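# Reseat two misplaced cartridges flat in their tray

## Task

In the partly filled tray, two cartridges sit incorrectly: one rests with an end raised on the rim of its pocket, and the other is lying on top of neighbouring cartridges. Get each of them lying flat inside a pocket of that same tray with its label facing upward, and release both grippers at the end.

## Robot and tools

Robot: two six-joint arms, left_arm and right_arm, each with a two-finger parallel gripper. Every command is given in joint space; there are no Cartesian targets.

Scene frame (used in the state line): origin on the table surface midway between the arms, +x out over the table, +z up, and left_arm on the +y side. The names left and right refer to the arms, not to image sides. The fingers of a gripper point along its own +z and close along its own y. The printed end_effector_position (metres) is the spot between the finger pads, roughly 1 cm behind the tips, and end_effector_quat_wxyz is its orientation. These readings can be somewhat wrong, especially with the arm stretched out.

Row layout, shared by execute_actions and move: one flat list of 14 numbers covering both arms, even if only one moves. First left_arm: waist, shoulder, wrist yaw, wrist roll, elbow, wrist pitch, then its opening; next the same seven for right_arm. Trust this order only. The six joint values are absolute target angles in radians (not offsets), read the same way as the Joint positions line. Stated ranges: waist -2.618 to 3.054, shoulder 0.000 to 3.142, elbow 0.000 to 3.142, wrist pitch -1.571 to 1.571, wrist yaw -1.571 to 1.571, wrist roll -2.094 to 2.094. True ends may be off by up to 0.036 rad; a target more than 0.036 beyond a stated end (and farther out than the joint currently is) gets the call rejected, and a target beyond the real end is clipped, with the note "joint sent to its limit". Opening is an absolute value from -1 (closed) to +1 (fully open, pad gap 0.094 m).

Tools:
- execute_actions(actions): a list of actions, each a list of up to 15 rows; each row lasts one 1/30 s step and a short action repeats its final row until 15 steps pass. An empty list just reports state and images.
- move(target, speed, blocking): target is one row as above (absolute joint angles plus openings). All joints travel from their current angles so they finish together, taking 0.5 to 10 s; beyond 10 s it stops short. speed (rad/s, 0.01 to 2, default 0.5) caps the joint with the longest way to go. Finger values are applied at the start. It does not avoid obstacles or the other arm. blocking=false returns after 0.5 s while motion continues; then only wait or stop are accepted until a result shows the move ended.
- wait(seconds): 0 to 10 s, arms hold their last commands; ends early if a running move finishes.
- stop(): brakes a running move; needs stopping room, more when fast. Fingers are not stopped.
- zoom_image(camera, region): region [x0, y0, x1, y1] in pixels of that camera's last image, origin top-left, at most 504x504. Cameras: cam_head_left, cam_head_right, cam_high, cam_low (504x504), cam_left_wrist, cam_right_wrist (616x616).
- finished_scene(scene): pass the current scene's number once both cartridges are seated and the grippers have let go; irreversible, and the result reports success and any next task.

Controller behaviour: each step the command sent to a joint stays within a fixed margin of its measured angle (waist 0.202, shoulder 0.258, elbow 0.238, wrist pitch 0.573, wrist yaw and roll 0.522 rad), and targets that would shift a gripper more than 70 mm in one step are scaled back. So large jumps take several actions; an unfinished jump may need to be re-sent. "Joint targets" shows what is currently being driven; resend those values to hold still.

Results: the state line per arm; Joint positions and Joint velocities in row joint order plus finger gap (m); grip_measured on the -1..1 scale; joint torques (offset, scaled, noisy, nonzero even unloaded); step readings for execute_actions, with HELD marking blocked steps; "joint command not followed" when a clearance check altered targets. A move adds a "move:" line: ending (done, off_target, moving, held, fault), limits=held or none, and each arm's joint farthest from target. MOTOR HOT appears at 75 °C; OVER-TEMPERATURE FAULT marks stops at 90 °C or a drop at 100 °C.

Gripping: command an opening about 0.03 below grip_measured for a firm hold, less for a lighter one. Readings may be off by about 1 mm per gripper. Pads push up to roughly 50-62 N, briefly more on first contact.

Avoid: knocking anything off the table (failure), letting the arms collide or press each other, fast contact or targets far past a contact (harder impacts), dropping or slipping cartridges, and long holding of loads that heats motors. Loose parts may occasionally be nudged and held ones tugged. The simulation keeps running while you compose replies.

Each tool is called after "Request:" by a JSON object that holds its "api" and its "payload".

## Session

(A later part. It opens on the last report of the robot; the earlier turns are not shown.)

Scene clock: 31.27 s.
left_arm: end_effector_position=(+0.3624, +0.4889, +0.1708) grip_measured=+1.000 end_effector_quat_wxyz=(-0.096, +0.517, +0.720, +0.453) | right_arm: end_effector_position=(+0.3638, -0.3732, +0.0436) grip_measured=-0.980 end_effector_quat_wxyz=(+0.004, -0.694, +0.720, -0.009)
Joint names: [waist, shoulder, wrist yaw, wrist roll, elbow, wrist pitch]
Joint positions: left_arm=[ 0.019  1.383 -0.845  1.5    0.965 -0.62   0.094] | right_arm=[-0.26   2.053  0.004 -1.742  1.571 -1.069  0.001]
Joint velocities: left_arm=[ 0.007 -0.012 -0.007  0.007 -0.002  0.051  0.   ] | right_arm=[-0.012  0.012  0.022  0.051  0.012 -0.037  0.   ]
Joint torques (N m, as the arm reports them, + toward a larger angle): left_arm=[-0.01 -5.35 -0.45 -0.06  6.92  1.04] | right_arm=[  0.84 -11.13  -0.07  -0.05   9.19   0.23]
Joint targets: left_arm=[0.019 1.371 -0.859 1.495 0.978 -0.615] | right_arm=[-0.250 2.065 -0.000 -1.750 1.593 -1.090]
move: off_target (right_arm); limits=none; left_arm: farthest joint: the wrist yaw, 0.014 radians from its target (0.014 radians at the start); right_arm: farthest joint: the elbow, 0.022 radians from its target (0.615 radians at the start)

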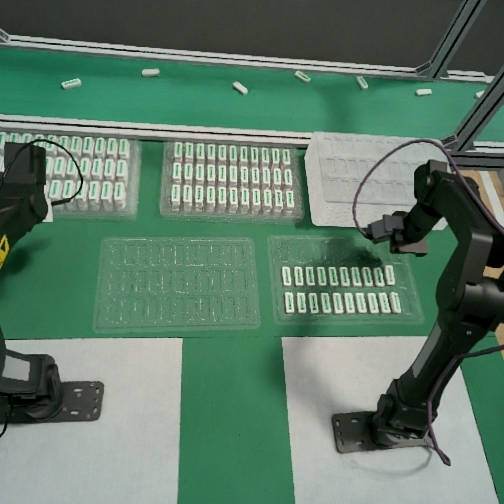

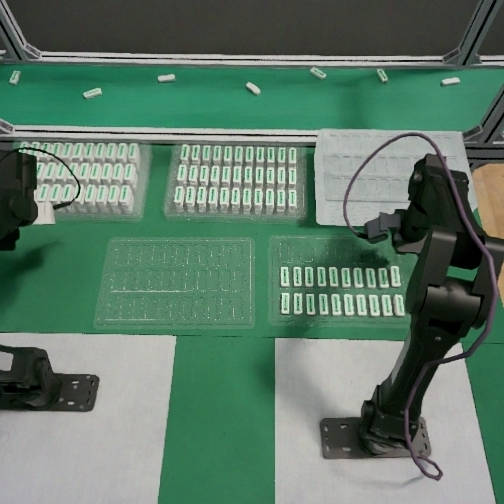

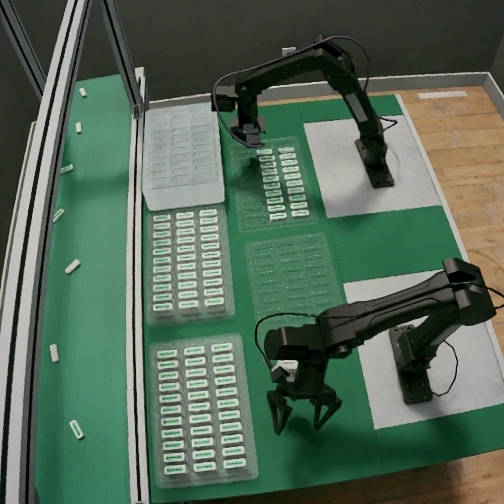

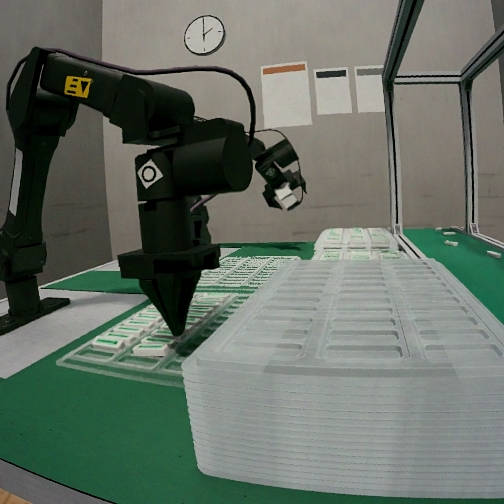

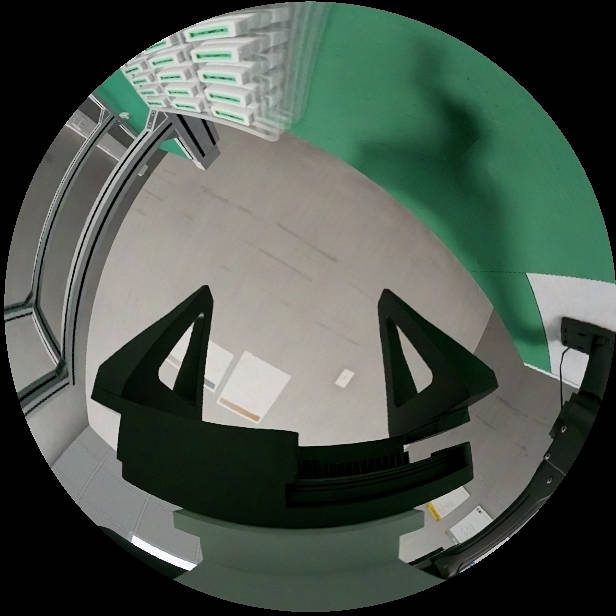

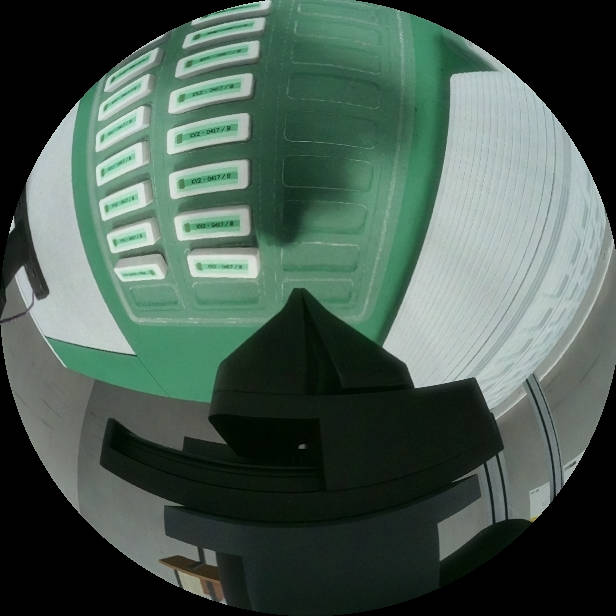

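Request:
{"api": "move", "payload": {"target": [0.019,1.371,-0.859,1.495,0.978,-0.615,1,-0.25,2.05,0,-1.75,1.463,-0.98,-1], "speed": 0.12}}

Request:
{"api": "move", "payload": {"target": [0.019,1.371,-0.859,1.495,0.978,-0.615,1,-0.25,2.05,0,-1.75,1.463,-1.075,-1], "speed": 0.06}}

Request:
{"api": "zoom_image", "payload": {"camera": "cam_low", "region": [70,290,210,380]}}

Scene clock: 33.33 s.
left_arm: end_effector_position=(+0.3624, +0.4889, +0.1708) grip_measured=+1.000 end_effector_quat_wxyz=(-0.096, +0.517, +0.720, +0.453) | right_arm: end_effector_position=(+0.3546, -0.3713, +0.0206) grip_measured=-0.980 end_effector_quat_wxyz=(+0.001, -0.694, +0.720, -0.005)
Joint names: [waist, shoulder, wrist yaw, wrist roll, elbow, wrist pitch]
Joint positions: left_arm=[ 0.019  1.383 -0.845  1.5    0.965 -0.62   0.094] | right_arm=[-0.26   2.053  0.004 -1.743  1.475 -0.983  0.001]
Joint velocities: left_arm=[-0.012 -0.002 -0.11   0.007 -0.007  0.022  0.   ] | right_arm=[-0.022  0.002 -0.007  0.037  0.007 -0.081 -0.   ]
Joint torques (N m, as the arm reports them, + toward a larger angle): left_arm=[-0.03 -5.34 -0.45 -0.06  6.92  1.04] | right_arm=[  0.85 -12.15  -0.07  -0.05   5.83   0.43]
Joint targets: left_arm=[0.019 1.371 -0.859 1.495 0.978 -0.615] | right_arm=[-0.250 2.050 -0.000 -1.750 1.463 -0.980]
move: done; limits=none; left_arm: farthest joint: the wrist yaw, 0.014 radians from its target (0.014 radians at the start); right_arm: farthest joint: the elbow, 0.012 radians from its target (0.108 radians at the start)

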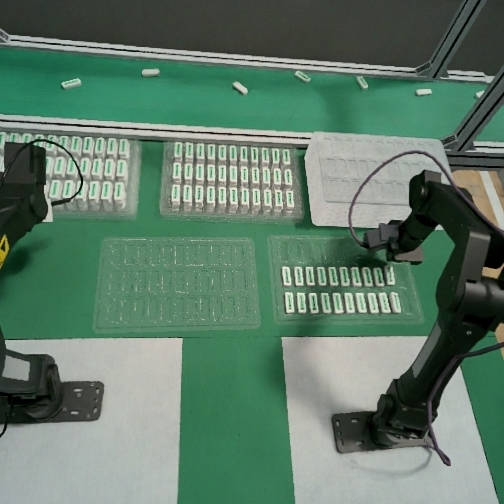

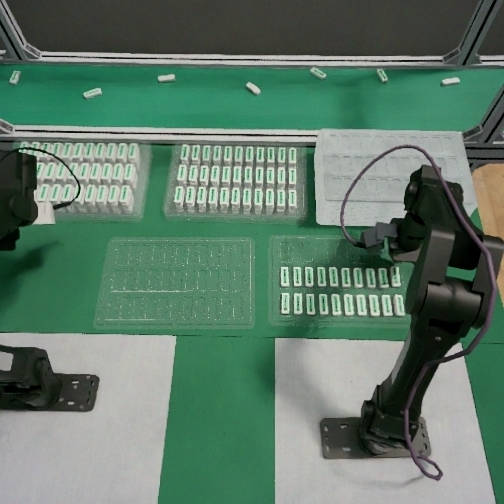

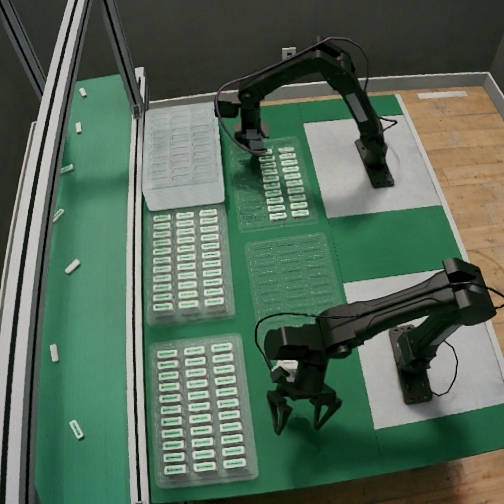

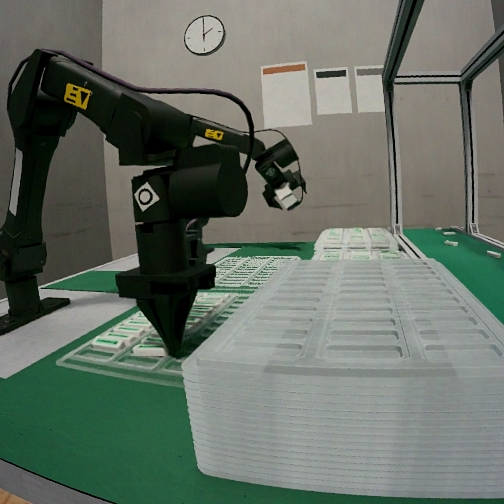

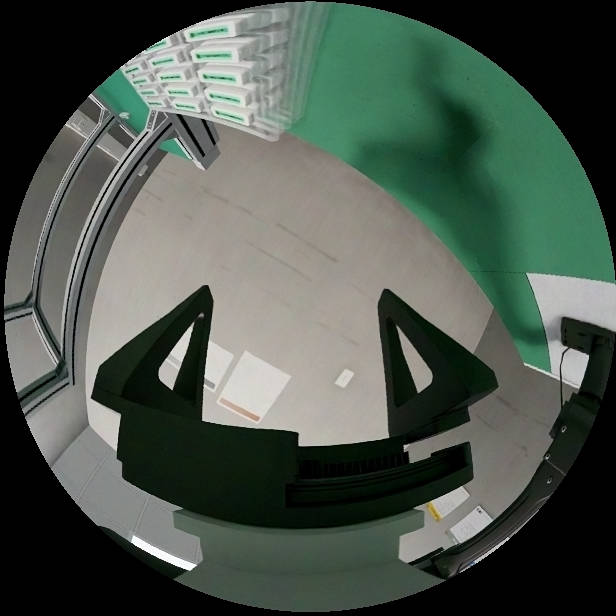

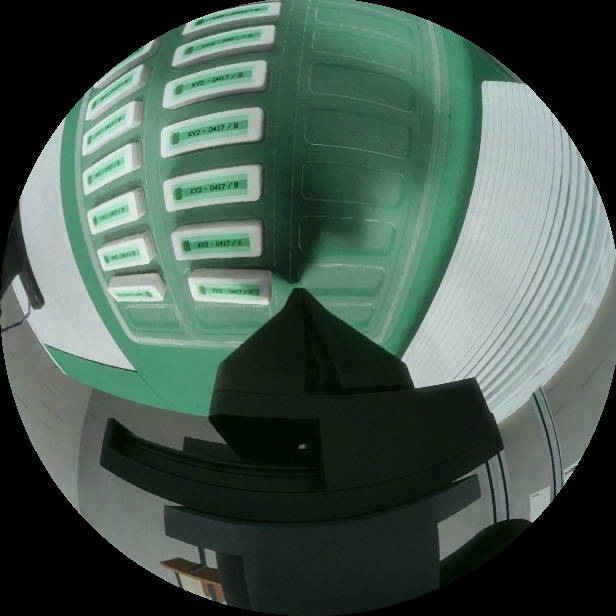

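Scene clock: 35.30 s.
left_arm: end_effector_position=(+0.3624, +0.4889, +0.1708) grip_measured=+1.000 end_effector_quat_wxyz=(-0.096, +0.517, +0.720, +0.453) | right_arm: end_effector_position=(+0.3375, -0.3677, +0.0210) grip_measured=-0.980 end_effector_quat_wxyz=(-0.019, -0.694, +0.719, +0.024)
Joint names: [waist, shoulder, wrist yaw, wrist roll, elbow, wrist pitch]
Joint positions: left_arm=[ 0.019  1.383 -0.845  1.5    0.965 -0.62   0.094] | right_arm=[-0.26   2.053  0.004 -1.743  1.475 -1.054  0.001]
Joint velocities: left_arm=[ 0.002 -0.002 -0.007 -0.007 -0.007  0.022  0.   ] | right_arm=[ 0.007  0.017 -0.081  0.007  0.002 -0.022 -0.   ]
Joint torques (N m, as the arm reports them, + toward a larger angle): left_arm=[-0.03 -5.34 -0.46 -0.07  6.91  1.04] | right_arm=[  0.85 -12.02  -0.07  -0.04   5.69   0.1 ]
Joint targets: left_arm=[0.019 1.371 -0.859 1.495 0.978 -0.615] | right_arm=[-0.250 2.050 0.000 -1.750 1.463 -1.075]
move: off_target (right_arm); limits=none; left_arm: farthest joint: the wrist yaw, 0.014 radians from its target (0.014 radians at the start); right_arm: farthest joint: the wrist pitch, 0.021 radians from its target (0.092 radians at the start)

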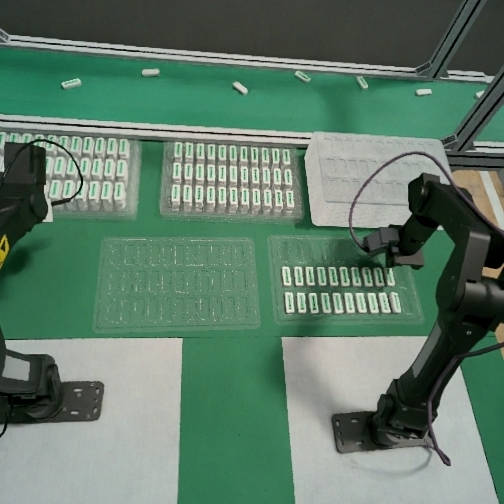

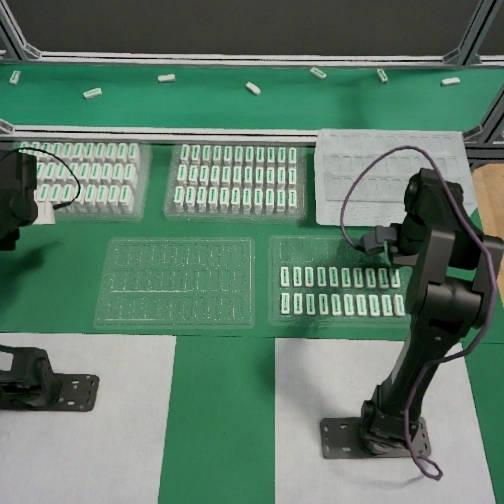

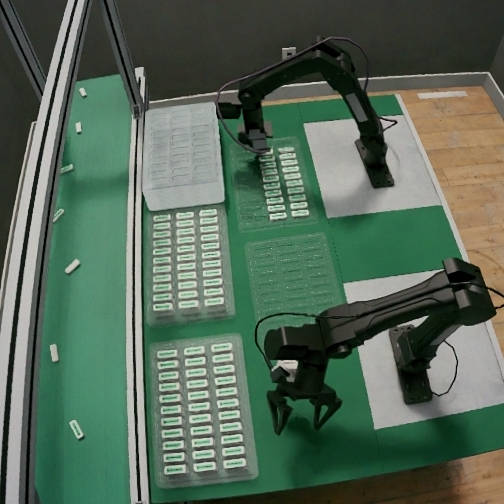

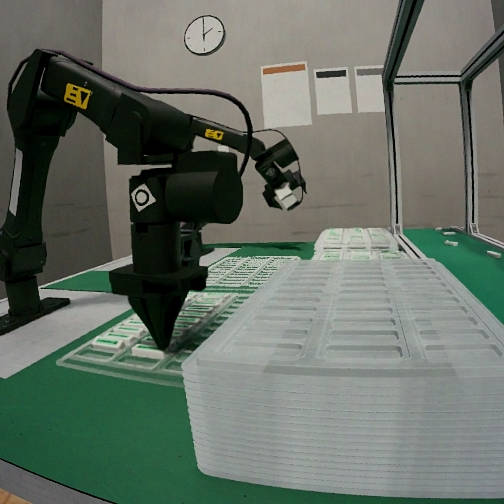

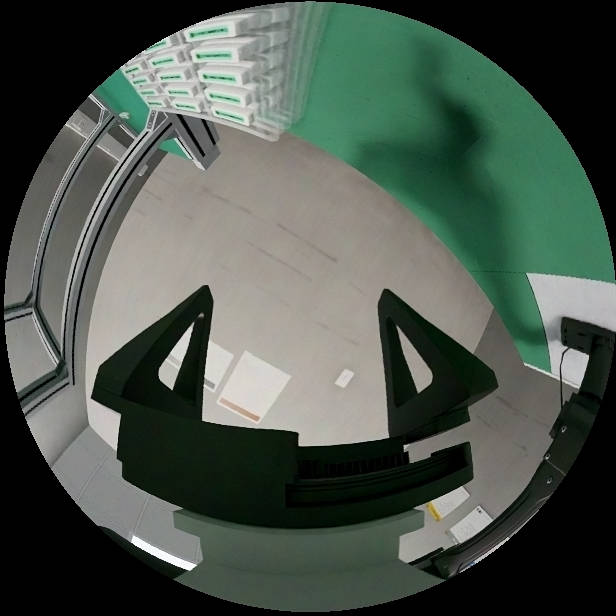

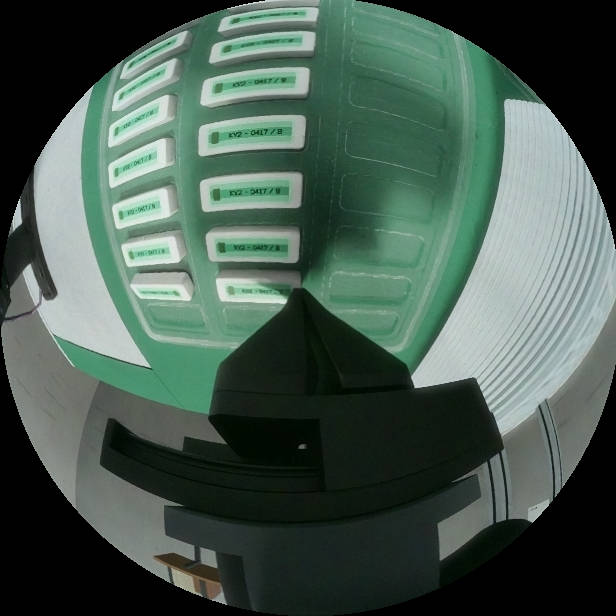

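Region (70, 290, 210, 380) of cam_low's 504x504 image, scaled by 3.600, with more detail than that image has; it fills the top 324 rows of this view, and the rest is white.

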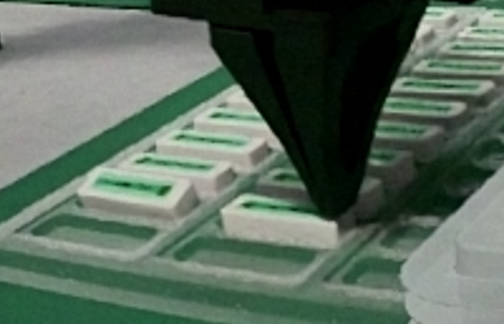

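Seated. Now straddle the rolled one again and nudge it −y.

Request:
{"api": "move", "payload": {"target": [0.019,1.371,-0.859,1.495,0.978,-0.615,1,-0.26,1.99,0,-1.75,1.463,-1.06,-1], "speed": 0.15}}

Request:
{"api": "move", "payload": {"target": [0.019,1.371,-0.859,1.495,0.978,-0.615,1,-0.335,1.667,0,-0.23,1.03,-0.92,-0.5], "speed": 0.9}}

Request:
{"api": "move", "payload": {"target": [0.019,1.371,-0.859,1.495,0.978,-0.615,1,-0.335,1.667,0,-0.23,0.968,-0.836,-0.5], "speed": 0.08}}

Request:
{"api": "move", "payload": {"target": [0.019,1.371,-0.859,1.495,0.978,-0.615,1,-0.352,1.667,0,-0.25,0.968,-0.836,-0.5], "speed": 0.03}}

Request:
{"api": "zoom_image", "payload": {"camera": "cam_low", "region": [70,300,190,380]}}

Scene clock: 37.63 s.
left_arm: end_effector_position=(+0.3624, +0.4889, +0.1708) grip_measured=+1.000 end_effector_quat_wxyz=(-0.096, +0.517, +0.720, +0.453) | right_arm: end_effector_position=(+0.3414, -0.3685, +0.0370) grip_measured=-0.980 end_effector_quat_wxyz=(-0.006, -0.694, +0.719, +0.005)
Joint names: [waist, shoulder, wrist yaw, wrist roll, elbow, wrist pitch]
Joint positions: left_arm=[ 0.019  1.383 -0.845  1.5    0.965 -0.62   0.094] | right_arm=[-0.26   2.007  0.004 -1.743  1.475 -1.054  0.001]
Joint velocities: left_arm=[ 0.002 -0.012  0.007 -0.022 -0.007 -0.022  0.   ] | right_arm=[-0.007 -0.007 -0.022  0.007 -0.007  0.037 -0.001]
Joint torques (N m, as the arm reports them, + toward a larger angle): left_arm=[-0.03 -5.36 -0.44 -0.07  6.92  1.05] | right_arm=[  0.03 -12.83  -0.07  -0.05   5.85   0.32]
Joint targets: left_arm=[0.019 1.371 -0.859 1.495 0.978 -0.615] | right_arm=[-0.260 1.990 -0.000 -1.750 1.463 -1.060]
move: done; limits=none; left_arm: farthest joint: the wrist yaw, 0.014 radians from its target (0.014 radians at the start); right_arm: farthest joint: the shoulder, 0.017 radians from its target (0.063 radians at the start)

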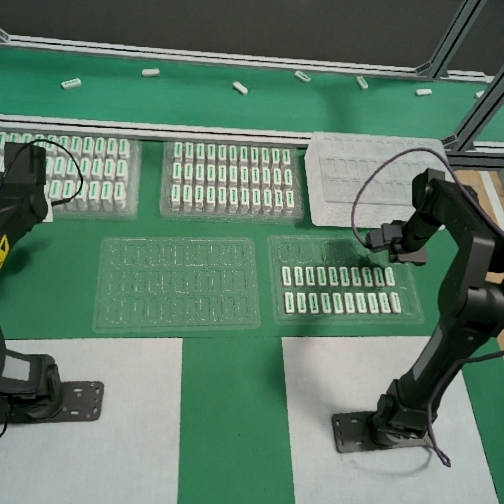

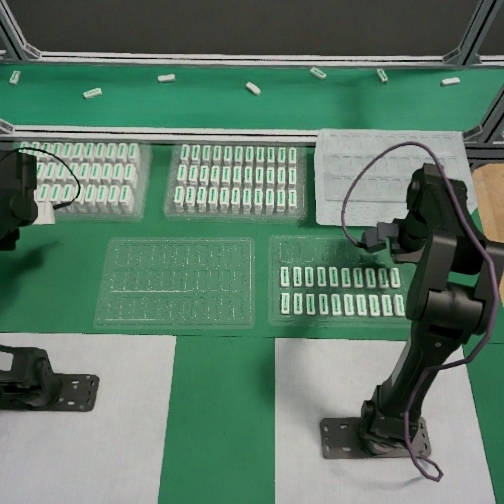

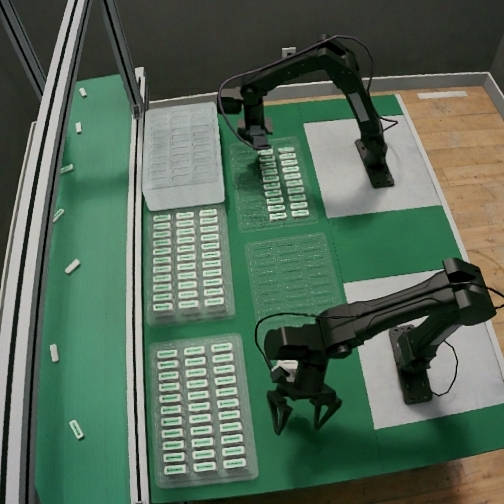

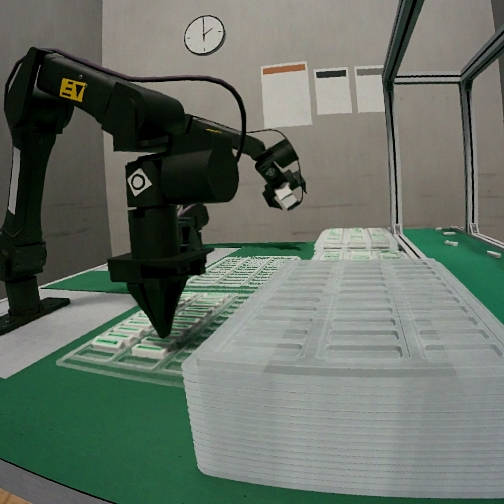

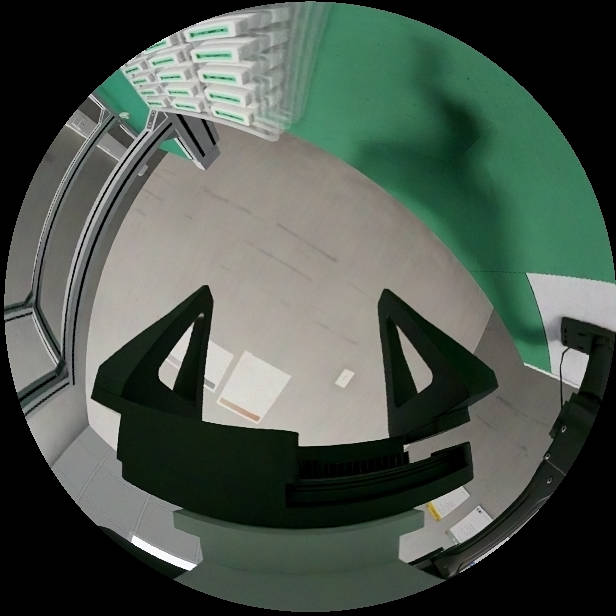

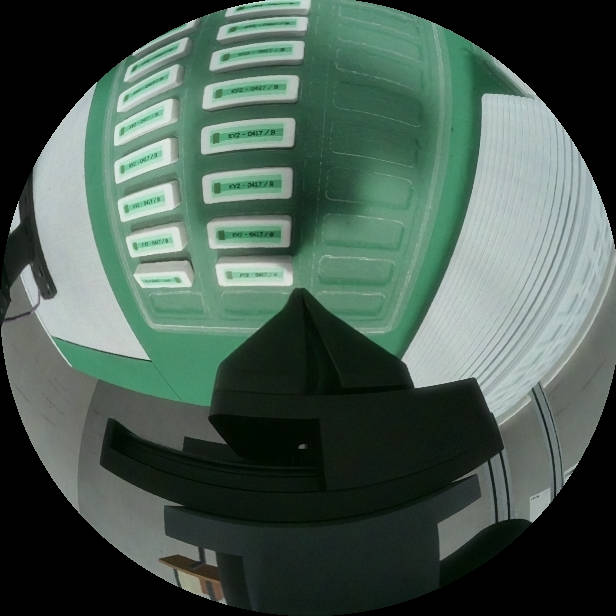

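Scene clock: 40.23 s.
left_arm: end_effector_position=(+0.3624, +0.4889, +0.1708) grip_measured=+1.000 end_effector_quat_wxyz=(-0.096, +0.517, +0.720, +0.453) | right_arm: end_effector_position=(+0.2494, -0.3678, +0.0318) grip_measured=-0.502 end_effector_quat_wxyz=(-0.007, +0.017, +1.000, -0.000)
Joint names: [waist, shoulder, wrist yaw, wrist roll, elbow, wrist pitch]
Joint positions: left_arm=[ 0.019  1.383 -0.845  1.5    0.965 -0.62   0.094] | right_arm=[-0.325  1.691  0.004 -0.238  1.041 -0.935  0.023]
Joint velocities: left_arm=[-0.002 -0.012  0.007  0.022  0.002 -0.022  0.   ] | right_arm=[-0.007  0.012 -0.066 -0.037 -0.007  0.022 -0.001]
Joint torques (N m, as the arm reports them, + toward a larger angle): left_arm=[-0.03 -5.35 -0.45 -0.07  6.9   1.04] | right_arm=[-0.86 -9.89 -0.06  0.12  5.69  0.51]
Joint targets: left_arm=[0.019 1.371 -0.859 1.495 0.978 -0.615] | right_arm=[-0.335 1.667 -0.000 -0.230 1.030 -0.920]
move: off_target (right_arm); limits=none; left_arm: farthest joint: the wrist yaw, 0.014 radians from its target (0.014 radians at the start); right_arm: farthest joint: the shoulder, 0.024 radians from its target (0.340 radians at the start)

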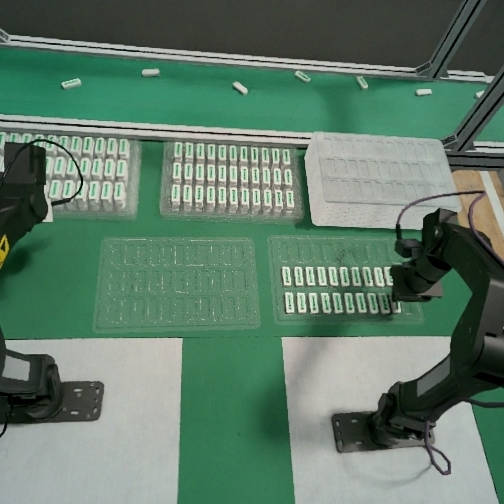

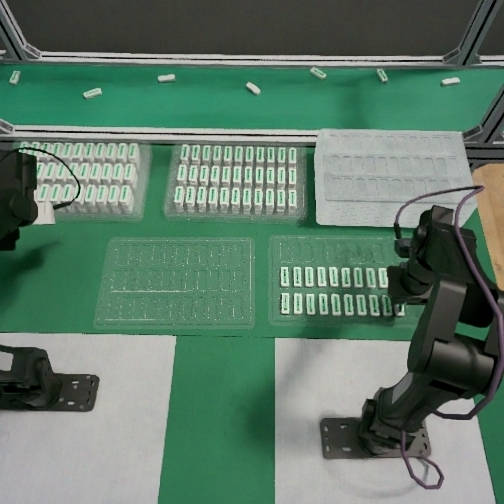

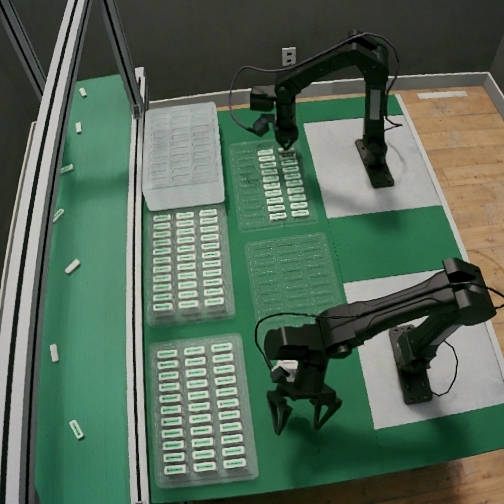

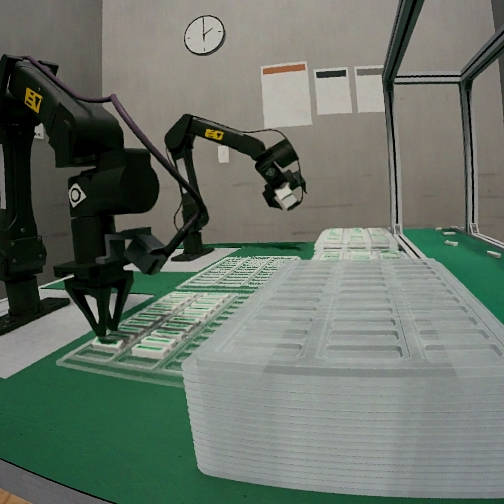

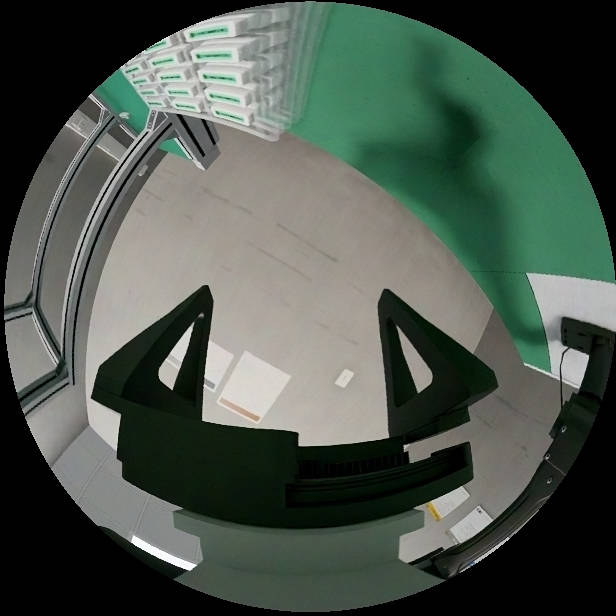

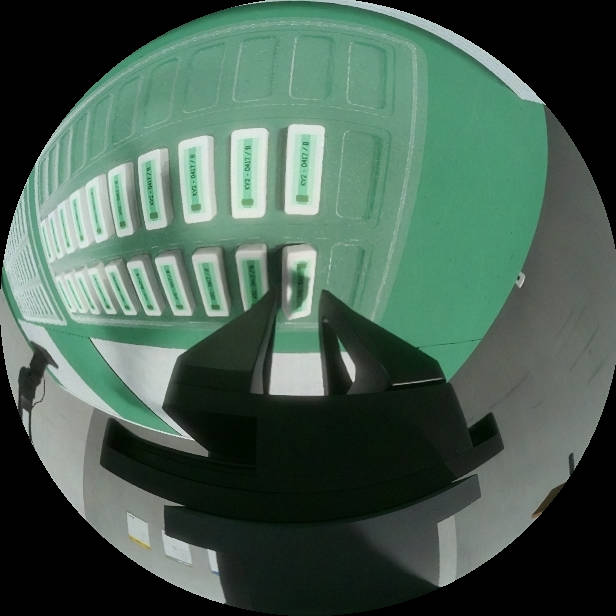

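Scene clock: 41.97 s.
left_arm: end_effector_position=(+0.3624, +0.4889, +0.1708) grip_measured=+1.000 end_effector_quat_wxyz=(-0.096, +0.517, +0.720, +0.453) | right_arm: end_effector_position=(+0.2483, -0.3675, +0.0178) grip_measured=-0.502 end_effector_quat_wxyz=(+0.003, +0.018, +1.000, -0.003)
Joint names: [waist, shoulder, wrist yaw, wrist roll, elbow, wrist pitch]
Joint positions: left_arm=[ 0.019  1.383 -0.845  1.5    0.965 -0.62   0.094] | right_arm=[-0.325  1.691  0.004 -0.237  0.98  -0.851  0.023]
Joint velocities: left_arm=[-0.017  0.002  0.007 -0.022 -0.022 -0.066  0.   ] | right_arm=[-0.027  0.002  0.022 -0.022 -0.012  0.037 -0.   ]
Joint torques (N m, as the arm reports them, + toward a larger angle): left_arm=[-0.02 -5.35 -0.45 -0.07  6.91  1.04] | right_arm=[-0.81 -9.77 -0.07  0.1   5.56  0.56]
Joint targets: left_arm=[0.019 1.371 -0.859 1.495 0.978 -0.615] | right_arm=[-0.335 1.667 -0.000 -0.230 0.968 -0.836]
move: off_target (right_arm); limits=none; left_arm: farthest joint: the wrist yaw, 0.014 radians from its target (0.014 radians at the start); right_arm: farthest joint: the shoulder, 0.024 radians from its target (0.024 radians at the start)

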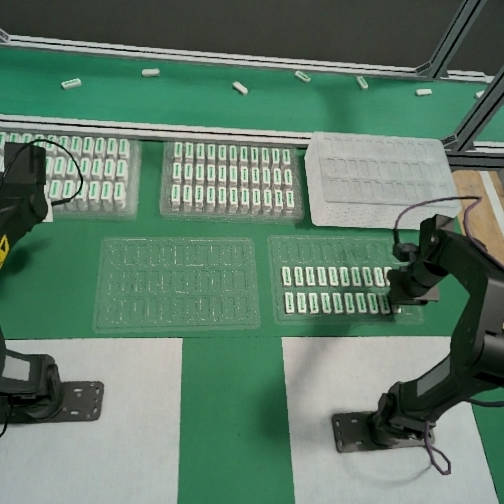

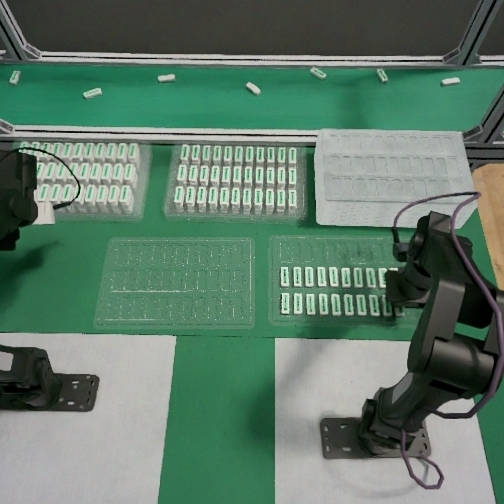

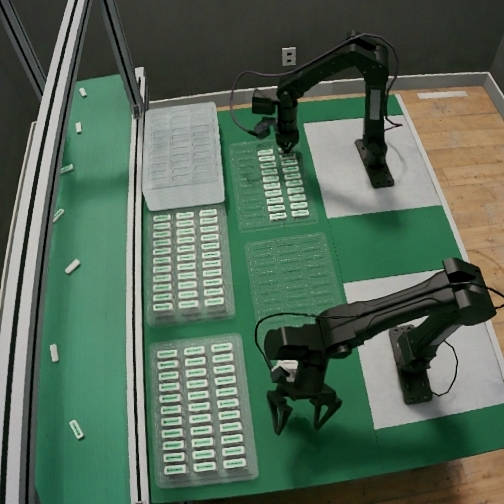

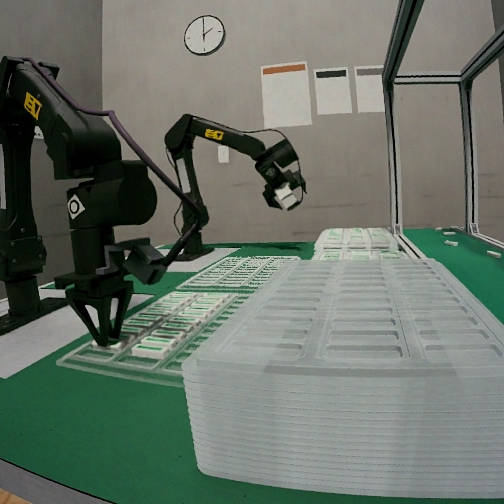

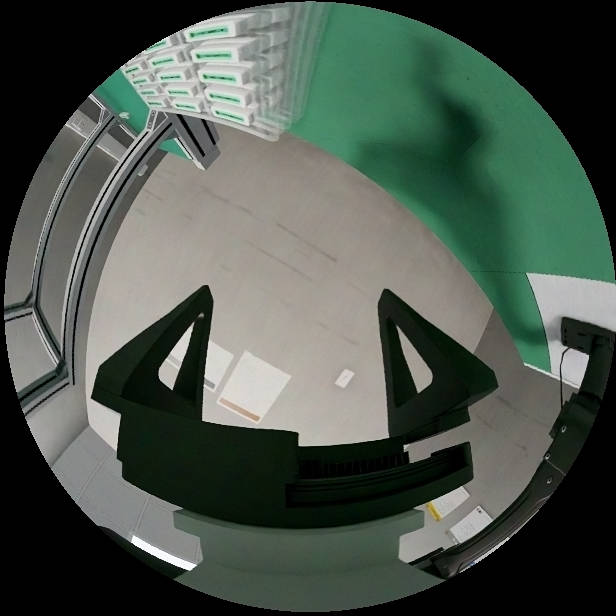

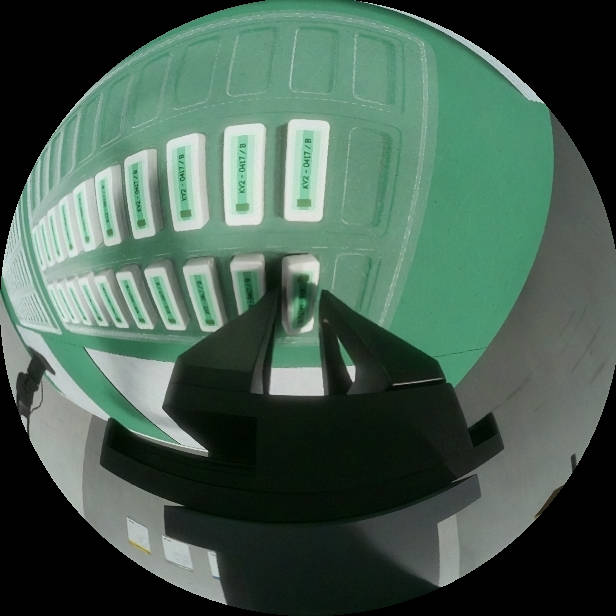

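Scene clock: 43.13 s.
left_arm: end_effector_position=(+0.3624, +0.4889, +0.1708) grip_measured=+1.000 end_effector_quat_wxyz=(-0.096, +0.517, +0.720, +0.453) | right_arm: end_effector_position=(+0.2472, -0.3718, +0.0178) grip_measured=-0.502 end_effector_quat_wxyz=(+0.004, +0.023, +1.000, -0.003)
Joint names: [waist, shoulder, wrist yaw, wrist roll, elbow, wrist pitch]
Joint positions: left_arm=[ 0.019  1.383 -0.845  1.5    0.965 -0.62   0.094] | right_arm=[-0.341  1.691  0.004 -0.242  0.98  -0.851  0.023]
Joint velocities: left_arm=[ 0.007  0.012  0.051  0.051  0.007 -0.051  0.   ] | right_arm=[-0.007  0.002  0.022 -0.095 -0.012  0.022 -0.   ]
Joint torques (N m, as the arm reports them, + toward a larger angle): left_arm=[-0.02 -5.35 -0.45 -0.06  6.91  1.04] | right_arm=[-0.88 -9.77 -0.07 -0.06  5.56  0.57]
Joint targets: left_arm=[0.019 1.371 -0.859 1.495 0.978 -0.615] | right_arm=[-0.352 1.667 -0.000 -0.250 0.968 -0.836]
move: off_target (right_arm); limits=none; left_arm: farthest joint: the wrist yaw, 0.014 radians from its target (0.014 radians at the start); right_arm: farthest joint: the shoulder, 0.024 radians from its target (0.024 radians at the start)

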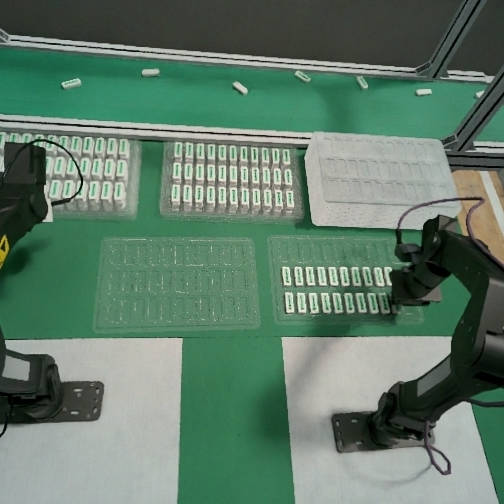

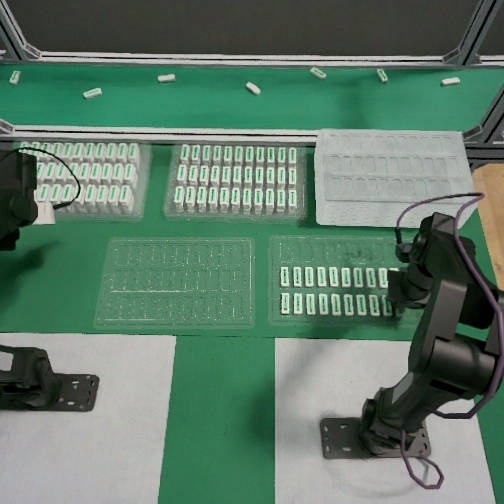

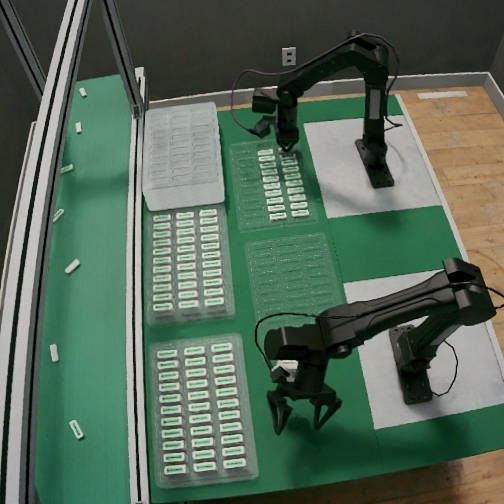

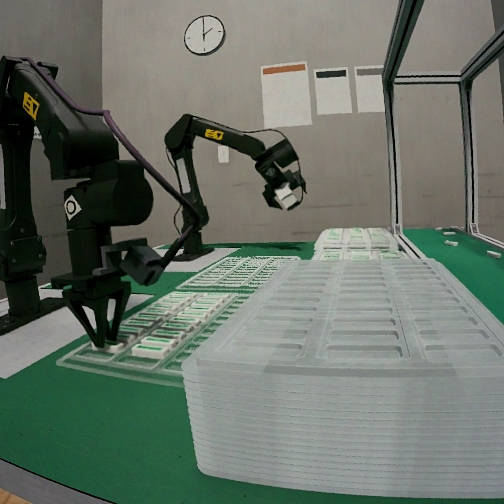

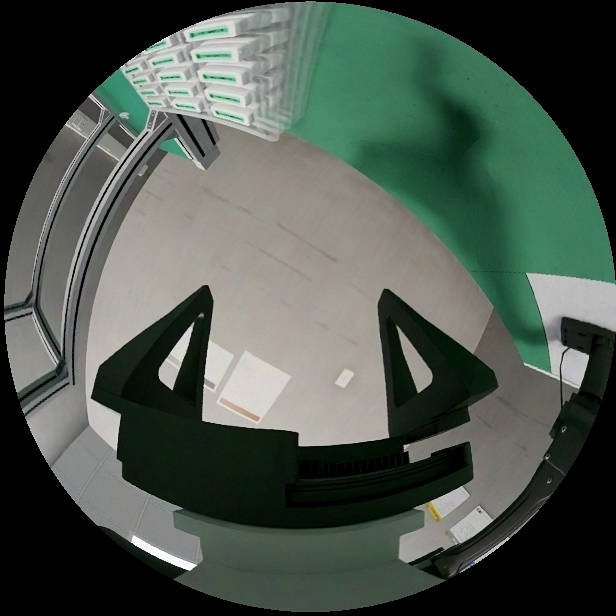

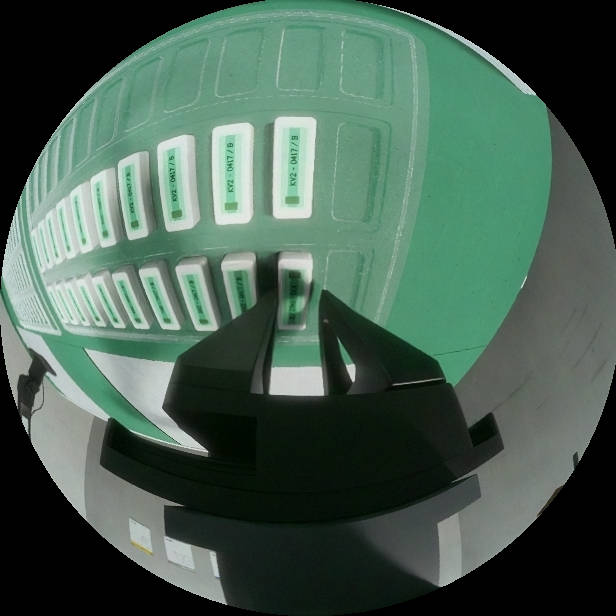

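Region (70, 300, 190, 380) of cam_low's 504x504 image, scaled by 4.200, with more detail than that image has.

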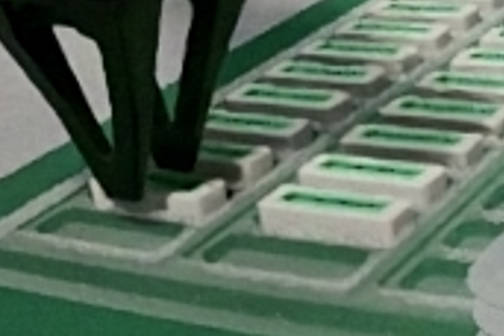

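Request:
{"api": "move", "payload": {"target": [0.019,1.371,-0.859,1.495,0.978,-0.615,1,-0.345,1.55,0,-0.25,0.98,-0.92,-0.42], "speed": 0.2}}

Request:
{"api": "zoom_image", "payload": {"camera": "cam_low", "region": [70,300,190,380]}}

Scene clock: 44.67 s.
left_arm: end_effector_position=(+0.3624, +0.4889, +0.1708) grip_measured=+1.000 end_effector_quat_wxyz=(-0.096, +0.517, +0.720, +0.453) | right_arm: end_effector_position=(+0.2429, -0.3705, +0.0481) grip_measured=-0.422 end_effector_quat_wxyz=(+0.033, +0.023, +0.999, -0.011)
Joint names: [waist, shoulder, wrist yaw, wrist roll, elbow, wrist pitch]
Joint positions: left_arm=[ 0.019  1.383 -0.845  1.5    0.965 -0.62   0.094] | right_arm=[-0.341  1.571  0.004 -0.243  0.98  -0.91   0.027]
Joint velocities: left_arm=[ 0.007 -0.012 -0.022  0.037 -0.012 -0.037  0.   ] | right_arm=[-0.007  0.007  0.022 -0.022  0.002 -0.066  0.   ]
Joint torques (N m, as the arm reports them, + toward a larger angle): left_arm=[-0.02 -5.35 -0.45 -0.07  6.91  1.04] | right_arm=[-0.34 -8.57 -0.08 -0.05  7.07  0.42]
Joint targets: left_arm=[0.019 1.371 -0.859 1.495 0.978 -0.615] | right_arm=[-0.345 1.550 0.000 -0.250 0.980 -0.920]
move: off_target (right_arm); limits=none; left_arm: farthest joint: the wrist yaw, 0.014 radians from its target (0.014 radians at the start); right_arm: farthest joint: the shoulder, 0.021 radians from its target (0.141 radians at the start)

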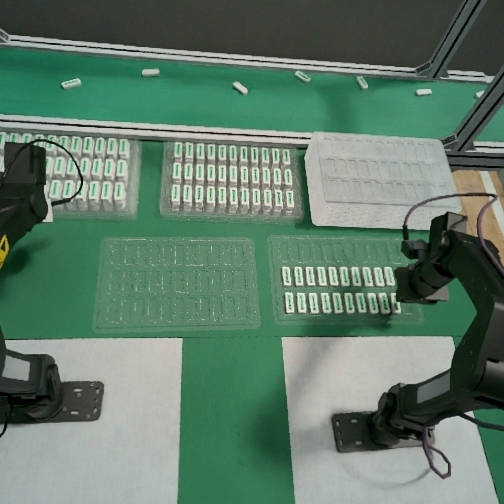

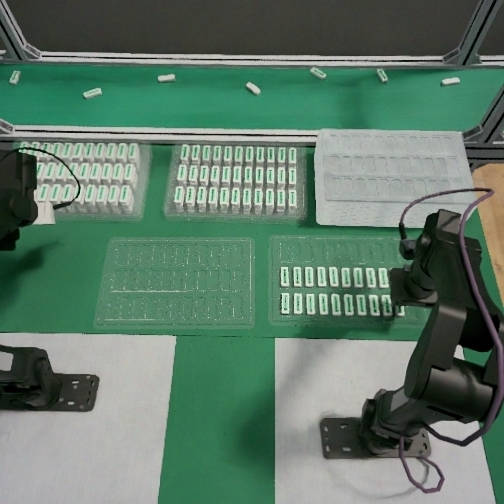

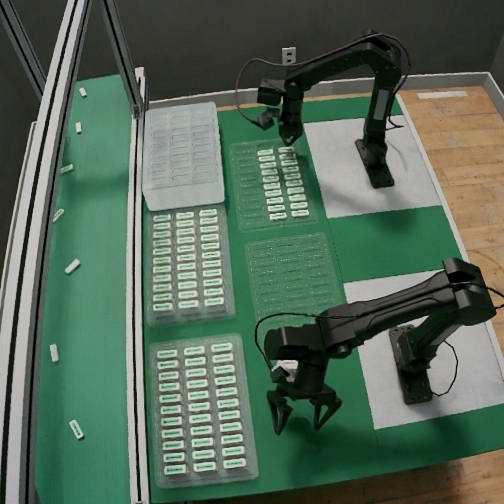

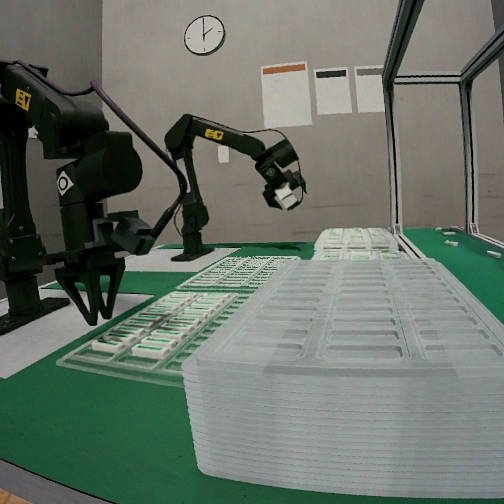

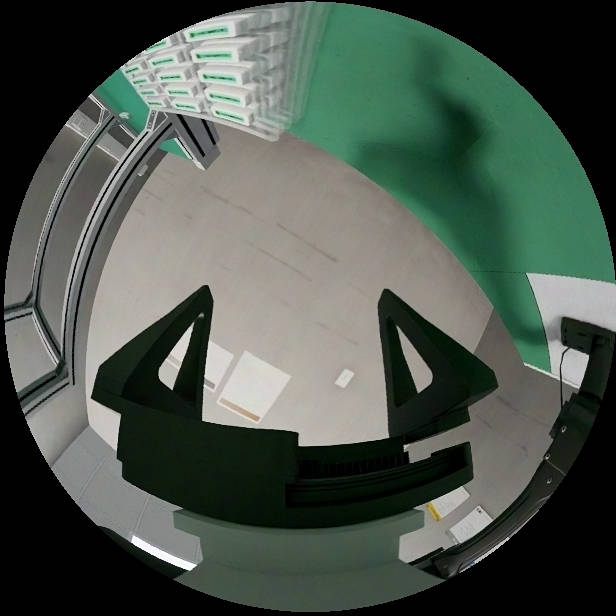

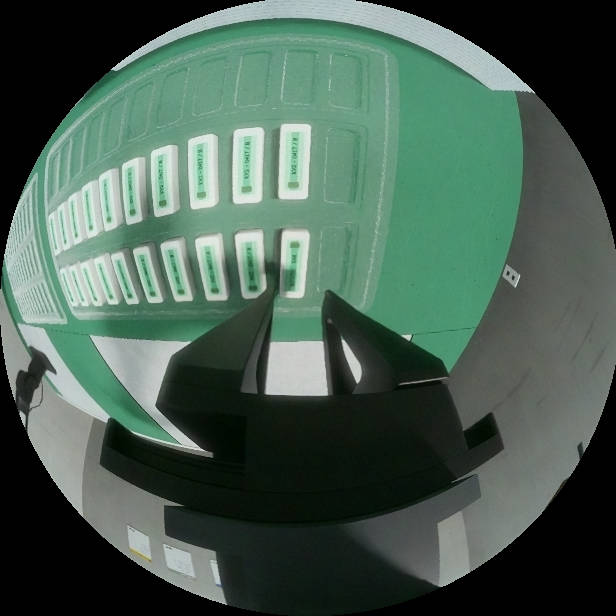

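Region (70, 300, 190, 380) of cam_low's 504x504 image, scaled by 4.200, with more detail than that image has.

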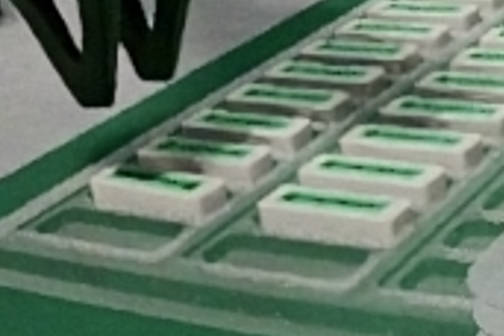

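Request:
{"api": "finished_scene", "payload": {"scene": 2}}

The scene is finished: the task was done.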